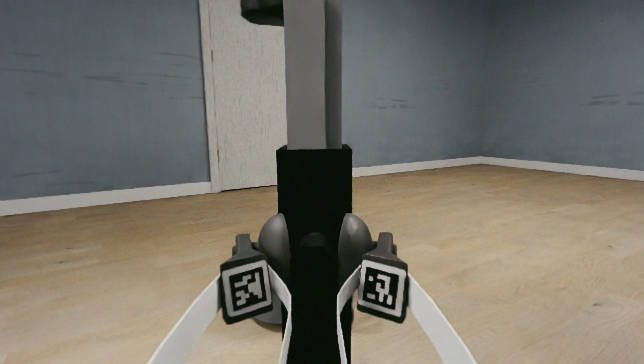

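Request:
execute_actions([
  {"r1":{"joints":{"lift_m":0.659}}},
], cameras=[])

Request:
execute_actions([
  {"r2":{"joints":{"arm_m":0.376}}},
], cameras=["r2_wrist_camera"])

Request:
execute_actions([
  {"r1":{"joints":{"lift_m":0.654}},"r2":{"joints":{"gripper_m":0.045}}},
], cameras=["r2_wrist_camera"])

Scene clock: 83.57 s.
r1.base_odometry: x=+2.219 y=+1.526 heading=+2.910 (m, m, rad; r1's odometry frame)
r1.turned_by_wheels: +0.000 (rad since the last result)
r1.turned_by_imu: +0.001 (rad since the last result)
r1.base_tilt: forward=+0.4 right=-0.6 (deg)
r1.lidar_m: 3.62 3.45 2.76 1.95 1.89 1.93 2.59 2.18 4.32 0.73 2.91 3.00
r1.head_depth_mm: 3392 3335 2432 1934 1607 1381 - / 3217 3293 2450 1986 - 1341 1192 / 3037 3214 822 2054 1519 1354 1193 / 2809 2852 853 1777 1552 1321 1190 / 2745 2946 2437 1868 1598 1358 1190 / 2637 2845 2448 1934 1600 1362 1187 / 2485 2753 2426 1934 1595 1362 1186
r1.base_status: not commanded
r1.joint_positions: lift_m=+0.658 arm_m=+0.350 wrist_yaw_rad=+0.001 wrist_pitch_rad=-0.147 wrist_roll_rad=+0.015 gripper_m=-0.023 head_pan_rad=-1.563 head_tilt_rad=-0.692
r1.joint_status: all done
r1.on_its_own: wrist_pitch_rad is at rest, and its effort (+68) is outside its rest range (-20 to +32)
r1.motor_effort: left_wheel=+0(0) right_wheel=-3(3) lift_m=+58(57) arm_m=-7(8) wrist_yaw_rad=-1(0) wrist_pitch_rad=+68(69) wrist_roll_rad=+0(0) gripper_m=-20(19) head_pan_rad=-2(2) head_tilt_rad=-4(4) (%)
r1.hand_pose: x=-0.0211 y=-0.7453 z=+0.7354 quat_wxyz=(+0.700, +0.052, -0.710, -0.052) (m; r1's base frame)
r1.wrist_depth_mm: - - - 125 - - - / - - - 130 - - - / - - - 137 - - - / - - - 143 - - - / - - - 148 - - - / - - - 155 - - - / - - - 164 - - -
r2.base_odometry: x=+0.186 y=+1.800 heading=+1.340 (m, m, rad; r2's odometry frame)
r2.turned_by_wheels: +0.000 (rad since the last result)
r2.turned_by_imu: +0.000 (rad since the last result)
r2.base_tilt: forward=-0.5 right=-0.9 (deg)
r2.lidar_m: 1.67 4.48 2.21 1.62 1.58 1.63 2.22 4.28 4.41 0.81 3.21 3.34
r2.head_depth_mm: 3748 - 2719 2036 1624 1363 1164 / 3496 3775 2669 2037 1634 1366 1165 / 3328 3607 2563 2032 1622 1322 1177 / 3039 3302 905 1827 1615 1320 1166 / 2917 3092 2534 1887 1614 1348 1158 / 2747 3106 2631 1997 1618 1353 1160 / 2668 2965 2620 1988 1615 1340 1155
r2.base_status: not commanded
r2.joint_positions: lift_m=+0.361 arm_m=+0.395 wrist_yaw_rad=+0.003 wrist_pitch_rad=-0.022 wrist_roll_rad=-0.005 gripper_m=-0.027 head_pan_rad=-1.563 head_tilt_rad=-0.691
r2.joint_status: not commanded
r2.on_its_own: gripper_m is held at -0.028, not at your -0.040, by its stall guard, which is not easing now
r2.motor_effort: left_wheel=+2(2) right_wheel=-4(4) lift_m=+28(27) arm_m=+3(3) wrist_yaw_rad=-4(4) wrist_pitch_rad=+8(8) wrist_roll_rad=+0(0) gripper_m=-20(21) head_pan_rad=-2(2) head_tilt_rad=-4(4) (%)
r2.hand_pose: x=-0.0208 y=-0.7954 z=+0.4696 quat_wxyz=(+0.709, +0.009, -0.705, -0.007) (m; r2's base frame)
r2.wrist_depth_mm: - - - 174 - - - / - - - 179 - - - / - - - 182 - - - / - - - 178 - - - / - - - 182 - - - / - - - 189 - - - / 855 872 846 194 864 858 839
pictures: none
No camera images: the call's "cameras" was empty. Leave "cameras" out to get every camera's image.

Scene clock: 84.60 s.
r1.base_odometry: x=+2.219 y=+1.526 heading=+2.910 (m, m, rad; r1's odometry frame)
r1.turned_by_wheels: +0.000 (rad since the last result)
r1.turned_by_imu: +0.000 (rad since the last result)
r1.base_tilt: forward=+0.6 right=-0.4 (deg)
r1.lidar_m: 3.62 3.45 2.76 1.95 1.89 1.93 2.58 2.18 4.30 0.73 2.90 2.98
r1.head_depth_mm: 3339 3334 2444 1940 1606 1389 - / 3158 3322 2451 1989 - 1336 1194 / 2975 3211 820 2063 1531 1355 1192 / 2855 2871 853 1769 1566 1321 1192 / 2723 2980 2429 1873 1589 1363 1185 / 2616 2855 2448 1926 1598 1368 1186 / 2493 2760 2430 1915 1581 1362 1186
r1.base_status: not commanded
r1.joint_positions: lift_m=+0.658 arm_m=+0.350 wrist_yaw_rad=+0.001 wrist_pitch_rad=-0.147 wrist_roll_rad=+0.015 gripper_m=-0.023 head_pan_rad=-1.563 head_tilt_rad=-0.692
r1.joint_status: not commanded
r1.on_its_own: wrist_pitch_rad is at rest, and its effort (+68) is outside its rest range (-20 to +32)
r1.motor_effort: left_wheel=+1(0) right_wheel=-3(2) lift_m=+59(58) arm_m=-7(8) wrist_yaw_rad=-2(0) wrist_pitch_rad=+68(68) wrist_roll_rad=+0(0) gripper_m=-21(19) head_pan_rad=-2(2) head_tilt_rad=-4(4) (%)
r1.hand_pose: x=-0.0211 y=-0.7453 z=+0.7354 quat_wxyz=(+0.700, +0.052, -0.710, -0.052) (m; r1's base frame)
r1.wrist_depth_mm: - - - 125 - - - / - - - 130 - - - / - - - 136 - - - / - - - 143 - - - / - - - 148 - - - / - - - 155 - - - / - - - 164 - - -
r2.base_odometry: x=+0.186 y=+1.800 heading=+1.340 (m, m, rad; r2's odometry frame)
r2.turned_by_wheels: +0.000 (rad since the last result)
r2.turned_by_imu: +0.000 (rad since the last result)
r2.base_tilt: forward=-0.5 right=-0.8 (deg)
r2.lidar_m: 1.67 4.51 2.21 1.62 1.57 1.62 2.23 4.27 4.45 0.81 3.22 3.32
r2.head_depth_mm: 3721 - 2682 2043 1631 1361 1166 / 3496 3759 2677 2021 1629 1365 1166 / 3323 3624 2533 2021 1625 1322 1175 / 2959 3268 911 1813 1614 1324 1164 / 2929 3093 2554 1874 1603 1351 1166 / 2781 3077 2652 2015 1605 1355 1149 / 2648 2950 2620 1992 1606 1353 1152
r2.base_status: not commanded
r2.joint_positions: lift_m=+0.361 arm_m=+0.377 wrist_yaw_rad=+0.004 wrist_pitch_rad=-0.018 wrist_roll_rad=-0.005 gripper_m=-0.027 head_pan_rad=-1.563 head_tilt_rad=-0.691
r2.joint_status: all done
r2.on_its_own: gripper_m is held at -0.028, not at your -0.040, by its stall guard, which is not easing now
r2.motor_effort: left_wheel=+3(3) right_wheel=-4(5) lift_m=+28(28) arm_m=-6(14) wrist_yaw_rad=-6(6) wrist_pitch_rad=+7(8) wrist_roll_rad=+0(0) gripper_m=-18(21) head_pan_rad=-2(2) head_tilt_rad=-4(4) (%)
r2.hand_pose: x=-0.0203 y=-0.7772 z=+0.4706 quat_wxyz=(+0.709, +0.008, -0.705, -0.005) (m; r2's base frame)
r2.wrist_depth_mm: - - - 191 - - - / - - - 196 - - - / - - - 200 - - - / - - - 197 - - - / - - - 200 - - - / - - - 209 - - - / 883 859 856 216 837 854 882
pictures: r2_wrist_camera
Images, in order (width x height): r2_wrist_camera 644x364.

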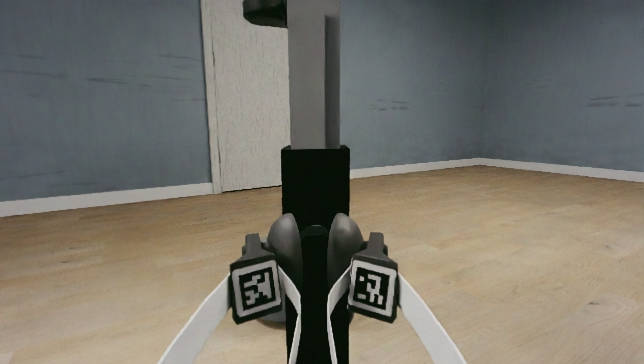

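Scene clock: 85.80 s.
r1.base_odometry: x=+2.219 y=+1.526 heading=+2.910 (m, m, rad; r1's odometry frame)
r1.turned_by_wheels: +0.000 (rad since the last result)
r1.turned_by_imu: +0.000 (rad since the last result)
r1.base_tilt: forward=+0.6 right=-0.7 (deg)
r1.lidar_m: 3.61 3.45 2.76 1.94 1.89 1.93 2.58 2.18 4.29 0.73 2.91 2.99
r1.head_depth_mm: 3382 3324 2472 1943 1616 1370 - / 3191 3270 2442 1999 - 1361 1194 / 3024 3221 820 2003 1516 1351 1195 / 2823 2863 852 1773 1564 1321 1186 / 2722 2955 2423 1870 1593 1363 1195 / 2596 2854 2430 1922 1592 1354 1194 / 2490 2751 2429 1926 1588 1356 1186
r1.base_status: not commanded
r1.joint_positions: lift_m=+0.654 arm_m=+0.350 wrist_yaw_rad=+0.001 wrist_pitch_rad=-0.133 wrist_roll_rad=+0.015 gripper_m=-0.023 head_pan_rad=-1.563 head_tilt_rad=-0.692
r1.joint_status: all done
r1.on_its_own: wrist_pitch_rad is at rest, and its effort (+61) is outside its rest range (-20 to +32)
r1.motor_effort: left_wheel=+0(0) right_wheel=-3(3) lift_m=+39(51) arm_m=-7(7) wrist_yaw_rad=-1(1) wrist_pitch_rad=+61(68) wrist_roll_rad=+0(0) gripper_m=-18(20) head_pan_rad=-2(2) head_tilt_rad=-3(4) (%)
r1.hand_pose: x=-0.0211 y=-0.7462 z=+0.7347 quat_wxyz=(+0.701, +0.048, -0.710, -0.047) (m; r1's base frame)
r1.wrist_depth_mm: - - - 126 - - - / - - - 131 - - - / - - - 136 - - - / - - - 142 - - - / - - - 148 - - - / - - - 154 - - - / - - - 164 - - -
r2.base_odometry: x=+0.186 y=+1.800 heading=+1.340 (m, m, rad; r2's odometry frame)
r2.turned_by_wheels: +0.000 (rad since the last result)
r2.turned_by_imu: +0.000 (rad since the last result)
r2.base_tilt: forward=-0.5 right=-0.9 (deg)
r2.lidar_m: 1.68 4.48 2.21 1.62 1.57 1.62 2.22 4.26 4.47 0.81 3.21 3.35
r2.head_depth_mm: 3776 - 2694 2038 1640 1366 1169 / 3539 3745 2697 2023 1632 1357 1171 / 3286 3561 2559 2032 1619 1324 1175 / 2984 3303 910 1834 1623 1321 1157 / 2914 3083 2559 1885 1618 1349 1160 / 2770 3099 2653 2001 1607 1344 1165 / 2659 2955 2651 1994 1606 1336 1153
r2.base_status: not commanded
r2.joint_positions: lift_m=+0.361 arm_m=+0.376 wrist_yaw_rad=+0.003 wrist_pitch_rad=-0.018 wrist_roll_rad=-0.005 gripper_m=+0.045 head_pan_rad=-1.563 head_tilt_rad=-0.691
r2.joint_status: all done
r2.motor_effort: left_wheel=+1(3) right_wheel=-2(4) lift_m=+28(28) arm_m=-3(6) wrist_yaw_rad=-5(7) wrist_pitch_rad=+7(7) wrist_roll_rad=+0(0) gripper_m=+0(78) head_pan_rad=-2(3) head_tilt_rad=-4(4) (%)
r2.hand_pose: x=-0.0206 y=-0.7770 z=+0.4706 quat_wxyz=(+0.709, +0.008, -0.705, -0.006) (m; r2's base frame)
r2.wrist_depth_mm: - - - 192 - - - / - - - 196 - - - / - - - 200 - - - / - - - 197 - - - / - - - 202 - - - / - - - 210 - - - / 862 876 874 219 855 846 886
pictures: r2_wrist_camera
Images, in order (width x height): r2_wrist_camera 644x364.

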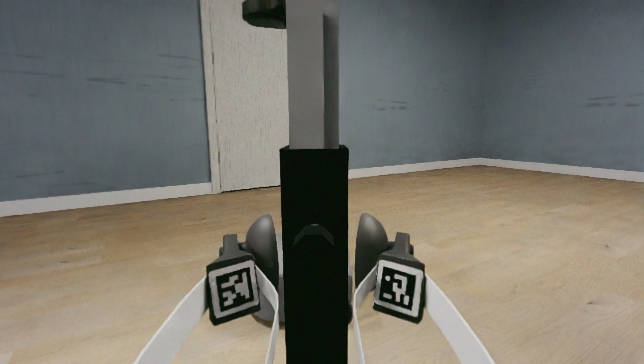

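Request:
execute_actions([
  {"r1":{"joints":{"lift_m":0.636}},"r2":{"joints":{"arm_m":0.395}}},
], cameras=[])

Request:
execute_actions([
  {"r1":{"joints":{"lift_m":0.647}},"r2":{"joints":{"gripper_m":-0.04}}},
], cameras=[])

Request:
execute_actions([
  {"r2":{"joints":{"arm_m":0.373}}},
], cameras=["r2_wrist_camera"])

Scene clock: 92.77 s.
r1.base_odometry: x=+2.219 y=+1.526 heading=+2.910 (m, m, rad; r1's odometry frame)
r1.turned_by_wheels: +0.000 (rad since the last result)
r1.turned_by_imu: +0.001 (rad since the last result)
r1.base_tilt: forward=+0.4 right=-0.6 (deg)
r1.lidar_m: 3.62 3.44 2.77 1.95 1.89 1.94 2.59 2.19 4.31 0.73 2.91 2.99
r1.head_depth_mm: 3446 3359 2453 1949 1602 1386 1215 / 3179 3381 2444 2016 - 1381 1186 / 3008 3225 826 1984 1533 1351 1200 / 2819 2888 1228 1786 1556 1318 1193 / 2761 2930 2442 1868 1591 1360 1197 / 2630 2908 2404 1933 1590 1360 1190 / 2502 2742 2426 1925 1589 1356 1182
r1.base_status: not commanded
r1.joint_positions: lift_m=+0.636 arm_m=+0.350 wrist_yaw_rad=+0.001 wrist_pitch_rad=-0.078 wrist_roll_rad=+0.015 gripper_m=-0.023 head_pan_rad=-1.563 head_tilt_rad=-0.692
r1.joint_status: all done
r1.on_its_own: wrist_pitch_rad is at rest, and its effort (+36) is outside its rest range (-20 to +32)
r1.motor_effort: left_wheel=+0(0) right_wheel=-1(3) lift_m=+31(39) arm_m=-6(7) wrist_yaw_rad=+0(1) wrist_pitch_rad=+36(61) wrist_roll_rad=+0(0) gripper_m=-19(20) head_pan_rad=-2(2) head_tilt_rad=-4(5) (%)
r1.hand_pose: x=-0.0211 y=-0.7489 z=+0.7308 quat_wxyz=(+0.702, +0.028, -0.711, -0.028) (m; r1's base frame)
r1.wrist_depth_mm: - - - 129 - - - / - - - 133 - - - / - - - 137 - - - / - - - 142 - - - / - - - 147 - - - / - - - 152 - - - / - - 958 159 - - -
r2.base_odometry: x=+0.186 y=+1.800 heading=+1.340 (m, m, rad; r2's odometry frame)
r2.turned_by_wheels: +0.000 (rad since the last result)
r2.turned_by_imu: +0.000 (rad since the last result)
r2.base_tilt: forward=-0.5 right=-0.8 (deg)
r2.lidar_m: 1.68 4.50 2.21 1.62 1.58 1.62 2.22 4.28 4.44 0.81 3.21 3.32
r2.head_depth_mm: 3744 - 2680 2030 1632 1366 1173 / 3513 3748 2705 2022 1626 1362 1161 / 3324 3607 2574 2006 1633 1328 1179 / 2975 3248 915 1795 1630 1324 1162 / 2932 3147 2528 1885 1609 1349 1157 / 2817 3087 2624 2005 1613 1351 1163 / 2670 2959 2627 1983 1604 1350 1158
r2.base_status: not commanded
r2.joint_positions: lift_m=+0.361 arm_m=+0.395 wrist_yaw_rad=+0.003 wrist_pitch_rad=-0.018 wrist_roll_rad=-0.005 gripper_m=+0.045 head_pan_rad=-1.563 head_tilt_rad=-0.691
r2.joint_status: all done
r2.motor_effort: left_wheel=+2(2) right_wheel=-2(2) lift_m=+28(28) arm_m=+3(3) wrist_yaw_rad=-4(5) wrist_pitch_rad=+7(7) wrist_roll_rad=+0(0) gripper_m=+0(0) head_pan_rad=-2(3) head_tilt_rad=-3(5) (%)
r2.hand_pose: x=-0.0207 y=-0.7955 z=+0.4706 quat_wxyz=(+0.709, +0.008, -0.705, -0.006) (m; r2's base frame)
r2.wrist_depth_mm: - - - 174 - - - / - - - 179 - - - / - - - 183 - - - / - - - 179 - - - / - - - 182 - - - / - - - 189 - - - / 868 869 861 195 861 863 835
pictures: none
No camera images: the call's "cameras" was empty. Leave "cameras" out to get every camera's image.

Scene clock: 94.10 s.
r1.base_odometry: x=+2.219 y=+1.526 heading=+2.910 (m, m, rad; r1's odometry frame)
r1.turned_by_wheels: +0.000 (rad since the last result)
r1.turned_by_imu: +0.000 (rad since the last result)
r1.base_tilt: forward=+0.3 right=-0.5 (deg)
r1.lidar_m: 3.60 3.43 2.75 1.94 1.89 1.93 2.58 2.18 4.29 0.73 2.90 2.99
r1.head_depth_mm: 3415 3347 2449 1940 1602 1375 1218 / 3174 3319 2460 1996 - 1369 1195 / 3018 3181 824 1990 1520 1353 1193 / 2812 2880 854 1767 1553 1319 1189 / 2750 2970 2436 1858 1589 1362 1186 / 2601 2886 2438 1914 1590 1359 1188 / 2491 2748 2435 1917 1584 1358 1188
r1.base_status: not commanded
r1.joint_positions: lift_m=+0.646 arm_m=+0.350 wrist_yaw_rad=+0.001 wrist_pitch_rad=-0.106 wrist_roll_rad=+0.015 gripper_m=-0.023 head_pan_rad=-1.563 head_tilt_rad=-0.692
r1.joint_status: all done
r1.on_its_own: wrist_pitch_rad is at rest, and its effort (+49) is outside its rest range (-20 to +32)
r1.motor_effort: left_wheel=-1(0) right_wheel=-2(1) lift_m=+53(51) arm_m=-6(6) wrist_yaw_rad=-1(1) wrist_pitch_rad=+49(51) wrist_roll_rad=+0(1) gripper_m=-19(19) head_pan_rad=-2(2) head_tilt_rad=-3(3) (%)
r1.hand_pose: x=-0.0211 y=-0.7476 z=+0.7340 quat_wxyz=(+0.701, +0.038, -0.711, -0.038) (m; r1's base frame)
r1.wrist_depth_mm: - - - 128 - - - / - - - 132 - - - / - - - 136 - - - / - - - 143 - - - / - - - 147 - - - / - - - 152 - - - / - - - 161 - - -
r2.base_odometry: x=+0.186 y=+1.800 heading=+1.340 (m, m, rad; r2's odometry frame)
r2.turned_by_wheels: +0.000 (rad since the last result)
r2.turned_by_imu: +0.000 (rad since the last result)
r2.base_tilt: forward=-0.5 right=-0.8 (deg)
r2.lidar_m: 1.68 4.50 2.21 1.62 1.57 1.62 2.22 4.28 4.42 0.81 3.22 3.32
r2.head_depth_mm: 3791 - 2698 2054 1627 1363 1166 / 3535 3810 2687 2019 1628 1362 1168 / 3262 3656 2554 2030 1625 1322 1172 / 3022 3270 910 1807 1622 1329 1158 / 2915 3144 2542 1877 1612 1346 1164 / 2767 3117 2647 2005 1608 1349 1155 / 2680 2903 2642 2004 1610 1346 1154
r2.base_status: not commanded
r2.joint_positions: lift_m=+0.361 arm_m=+0.395 wrist_yaw_rad=+0.003 wrist_pitch_rad=-0.019 wrist_roll_rad=-0.005 gripper_m=-0.039 head_pan_rad=-1.563 head_tilt_rad=-0.691
r2.joint_status: all done
r2.motor_effort: left_wheel=+3(2) right_wheel=-4(4) lift_m=+28(27) arm_m=+3(3) wrist_yaw_rad=-5(4) wrist_pitch_rad=+7(7) wrist_roll_rad=+0(0) gripper_m=-25(100) head_pan_rad=-3(3) head_tilt_rad=-5(4) (%)
r2.hand_pose: x=-0.0207 y=-0.7955 z=+0.4704 quat_wxyz=(+0.709, +0.008, -0.705, -0.006) (m; r2's base frame)
r2.wrist_depth_mm: - - - 173 - - - / - - - 178 - - - / - - - 184 - - - / - - - 179 - - - / - - - 182 - - - / - - - 189 - - - / 878 887 878 195 860 855 855
pictures: none
No camera images: the call's "cameras" was empty. Leave "cameras" out to get every camera's image.

Scene clock: 95.17 s.
r1.base_odometry: x=+2.219 y=+1.526 heading=+2.910 (m, m, rad; r1's odometry frame)
r1.turned_by_wheels: +0.000 (rad since the last result)
r1.turned_by_imu: +0.000 (rad since the last result)
r1.base_tilt: forward=+0.6 right=-0.4 (deg)
r1.lidar_m: 3.61 3.45 2.76 1.94 1.88 1.93 2.58 2.18 4.30 0.73 2.90 2.98
r1.head_depth_mm: 3410 3350 2443 1944 1608 1367 1220 / 3191 3332 2445 2006 - 1365 1192 / 3040 3219 822 1986 1525 1348 1194 / 2820 2841 854 1769 1560 1327 1190 / 2724 2953 2426 1858 1594 1359 1186 / 2595 2865 2412 1927 1592 1360 1190 / 2495 2737 2416 1925 1593 1360 1184
r1.base_status: not commanded
r1.joint_positions: lift_m=+0.646 arm_m=+0.350 wrist_yaw_rad=+0.001 wrist_pitch_rad=-0.106 wrist_roll_rad=+0.015 gripper_m=-0.023 head_pan_rad=-1.563 head_tilt_rad=-0.692
r1.joint_status: not commanded
r1.on_its_own: wrist_pitch_rad is at rest, and its effort (+49) is outside its rest range (-20 to +32)
r1.motor_effort: left_wheel=-1(1) right_wheel=+0(1) lift_m=+52(53) arm_m=-6(8) wrist_yaw_rad=-1(1) wrist_pitch_rad=+49(49) wrist_roll_rad=+0(0) gripper_m=-18(19) head_pan_rad=-2(2) head_tilt_rad=-4(4) (%)
r1.hand_pose: x=-0.0211 y=-0.7476 z=+0.7340 quat_wxyz=(+0.701, +0.038, -0.711, -0.038) (m; r1's base frame)
r1.wrist_depth_mm: - - - 128 - - - / - - - 132 - - - / - - - 137 - - - / - - - 142 - - - / - - - 147 - - - / - - - 153 - - - / - - - 161 - - -
r2.base_odometry: x=+0.186 y=+1.800 heading=+1.340 (m, m, rad; r2's odometry frame)
r2.turned_by_wheels: +0.000 (rad since the last result)
r2.turned_by_imu: +0.000 (rad since the last result)
r2.base_tilt: forward=-0.5 right=-0.8 (deg)
r2.lidar_m: 1.68 4.50 2.21 1.62 1.58 1.62 2.23 4.29 4.45 0.81 3.21 3.34
r2.head_depth_mm: 3826 - 2689 2032 1630 1359 1175 / 3501 3733 2714 2030 1634 1356 1165 / 3291 3559 2568 2010 1630 1322 1178 / 3034 3292 908 1816 1616 1322 1162 / 2934 3118 2589 1879 1614 1348 1163 / 2768 3075 2657 1999 1615 1355 1156 / 2622 2956 2616 1978 1601 1352 1160
r2.base_status: not commanded
r2.joint_positions: lift_m=+0.361 arm_m=+0.373 wrist_yaw_rad=+0.005 wrist_pitch_rad=-0.015 wrist_roll_rad=-0.005 gripper_m=-0.036 head_pan_rad=-1.563 head_tilt_rad=-0.691
r2.joint_status: all done
r2.motor_effort: left_wheel=+3(4) right_wheel=-5(4) lift_m=+28(28) arm_m=-6(14) wrist_yaw_rad=-5(6) wrist_pitch_rad=+6(7) wrist_roll_rad=+0(0) gripper_m=-20(24) head_pan_rad=-1(3) head_tilt_rad=-3(3) (%)
r2.hand_pose: x=-0.0203 y=-0.7743 z=+0.4714 quat_wxyz=(+0.709, +0.007, -0.705, -0.004) (m; r2's base frame)
r2.wrist_depth_mm: - - - 194 - - - / - - - 199 - - - / - - - 203 - - - / - - - 200 - - - / - - - 204 - - - / - - - 211 - - - / 880 870 852 219 843 864 875
pictures: r2_wrist_camera
Images, in order (width x height): r2_wrist_camera 644x364.

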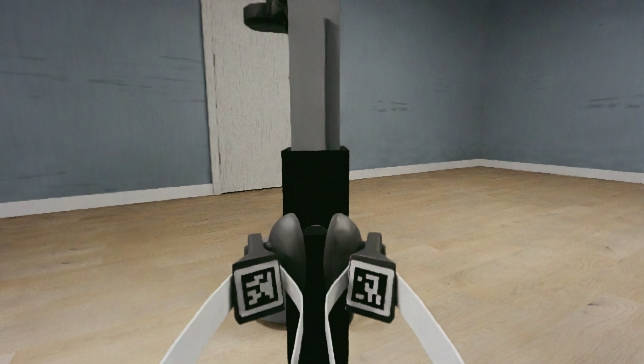

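Request:
execute_actions([
  {"r1":{"joints":{"lift_m":0.657}}},
], cameras=["r2_wrist_camera","r2_head_camera"])

Scene clock: 97.53 s.
r1.base_odometry: x=+2.219 y=+1.526 heading=+2.910 (m, m, rad; r1's odometry frame)
r1.turned_by_wheels: +0.000 (rad since the last result)
r1.turned_by_imu: +0.000 (rad since the last result)
r1.base_tilt: forward=+0.4 right=-0.7 (deg)
r1.lidar_m: 3.60 3.45 2.76 1.95 1.89 1.93 2.58 2.18 4.30 0.73 2.91 2.99
r1.head_depth_mm: 3339 3318 2457 1937 1610 1367 - / 3201 3324 2465 1985 - 1349 1191 / 3006 3181 822 2064 1533 1357 1186 / 2845 2885 851 1765 1560 1319 1193 / 2729 2935 2440 1870 1592 1356 1188 / 2620 2867 2431 1916 1596 1361 1184 / 2495 2770 2424 1921 1595 1360 1189
r1.base_status: not commanded
r1.joint_positions: lift_m=+0.656 arm_m=+0.350 wrist_yaw_rad=+0.001 wrist_pitch_rad=-0.140 wrist_roll_rad=+0.015 gripper_m=-0.023 head_pan_rad=-1.563 head_tilt_rad=-0.692
r1.joint_status: all done
r1.on_its_own: wrist_pitch_rad is at rest, and its effort (+65) is outside its rest range (-20 to +32)
r1.motor_effort: left_wheel=-1(1) right_wheel=-1(1) lift_m=+57(60) arm_m=-6(6) wrist_yaw_rad=-1(1) wrist_pitch_rad=+65(65) wrist_roll_rad=+0(0) gripper_m=-20(20) head_pan_rad=-2(2) head_tilt_rad=-3(4) (%)
r1.hand_pose: x=-0.0211 y=-0.7457 z=+0.7353 quat_wxyz=(+0.700, +0.050, -0.710, -0.050) (m; r1's base frame)
r1.wrist_depth_mm: - - - 126 - - - / - - - 130 - - - / - - - 137 - - - / - - - 143 - - - / - - - 149 - - - / - - - 155 - - - / - - - 164 - - -
r2.base_odometry: x=+0.186 y=+1.800 heading=+1.340 (m, m, rad; r2's odometry frame)
r2.turned_by_wheels: +0.000 (rad since the last result)
r2.turned_by_imu: +0.000 (rad since the last result)
r2.base_tilt: forward=-0.5 right=-0.7 (deg)
r2.lidar_m: 1.68 4.48 2.22 1.62 1.57 1.62 2.22 4.25 4.42 0.81 3.21 3.34
r2.head_depth_mm: 3712 - 2732 2049 1631 1364 1165 / 3505 3839 2679 2036 1629 1355 1164 / 3289 3652 2563 2025 1641 1337 1169 / 2986 3290 909 1821 1628 1324 1162 / 2893 3123 2539 1894 1608 1352 1160 / 2776 3106 2639 2004 1613 1342 1158 / 2655 2924 2630 2011 1606 1341 1159
r2.base_status: not commanded
r2.joint_positions: lift_m=+0.361 arm_m=+0.373 wrist_yaw_rad=+0.005 wrist_pitch_rad=-0.015 wrist_roll_rad=-0.005 gripper_m=-0.036 head_pan_rad=-1.563 head_tilt_rad=-0.691
r2.joint_status: not commanded
r2.motor_effort: left_wheel=+3(2) right_wheel=-3(4) lift_m=+28(27) arm_m=-6(6) wrist_yaw_rad=-6(6) wrist_pitch_rad=+6(6) wrist_roll_rad=+0(0) gripper_m=-20(20) head_pan_rad=-2(3) head_tilt_rad=-2(3) (%)
r2.hand_pose: x=-0.0203 y=-0.7743 z=+0.4714 quat_wxyz=(+0.709, +0.007, -0.705, -0.004) (m; r2's base frame)
r2.wrist_depth_mm: - - - 195 - - - / - - - 200 - - - / - - - 204 - - - / - - - 201 - - - / - - - 203 - - - / - - - 211 - - - / 869 870 862 221 869 869 856
pictures: r2_head_camera (sideways: a quarter turn clockwise sets it upright), r2_wrist_camera
Images, in order (width x height): r2_head_camera 896x504, r2_wrist_camera 644x364.

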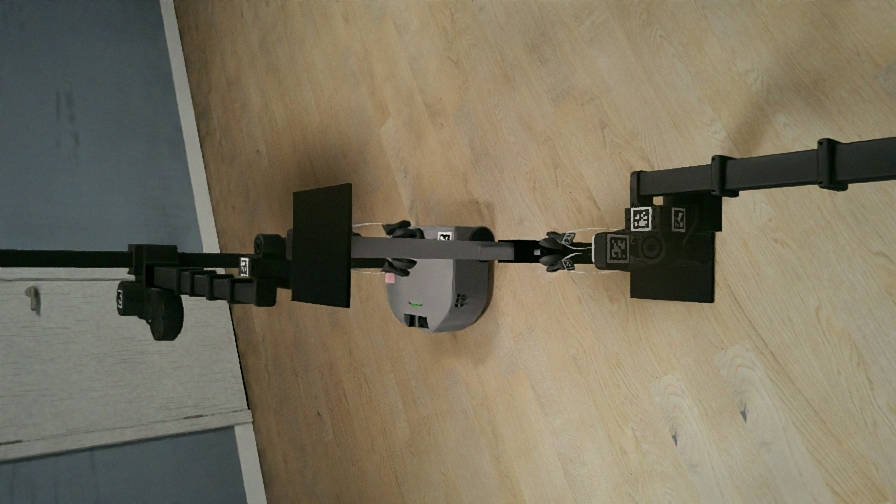

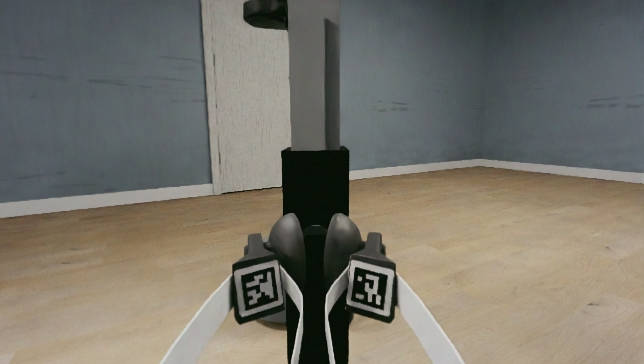

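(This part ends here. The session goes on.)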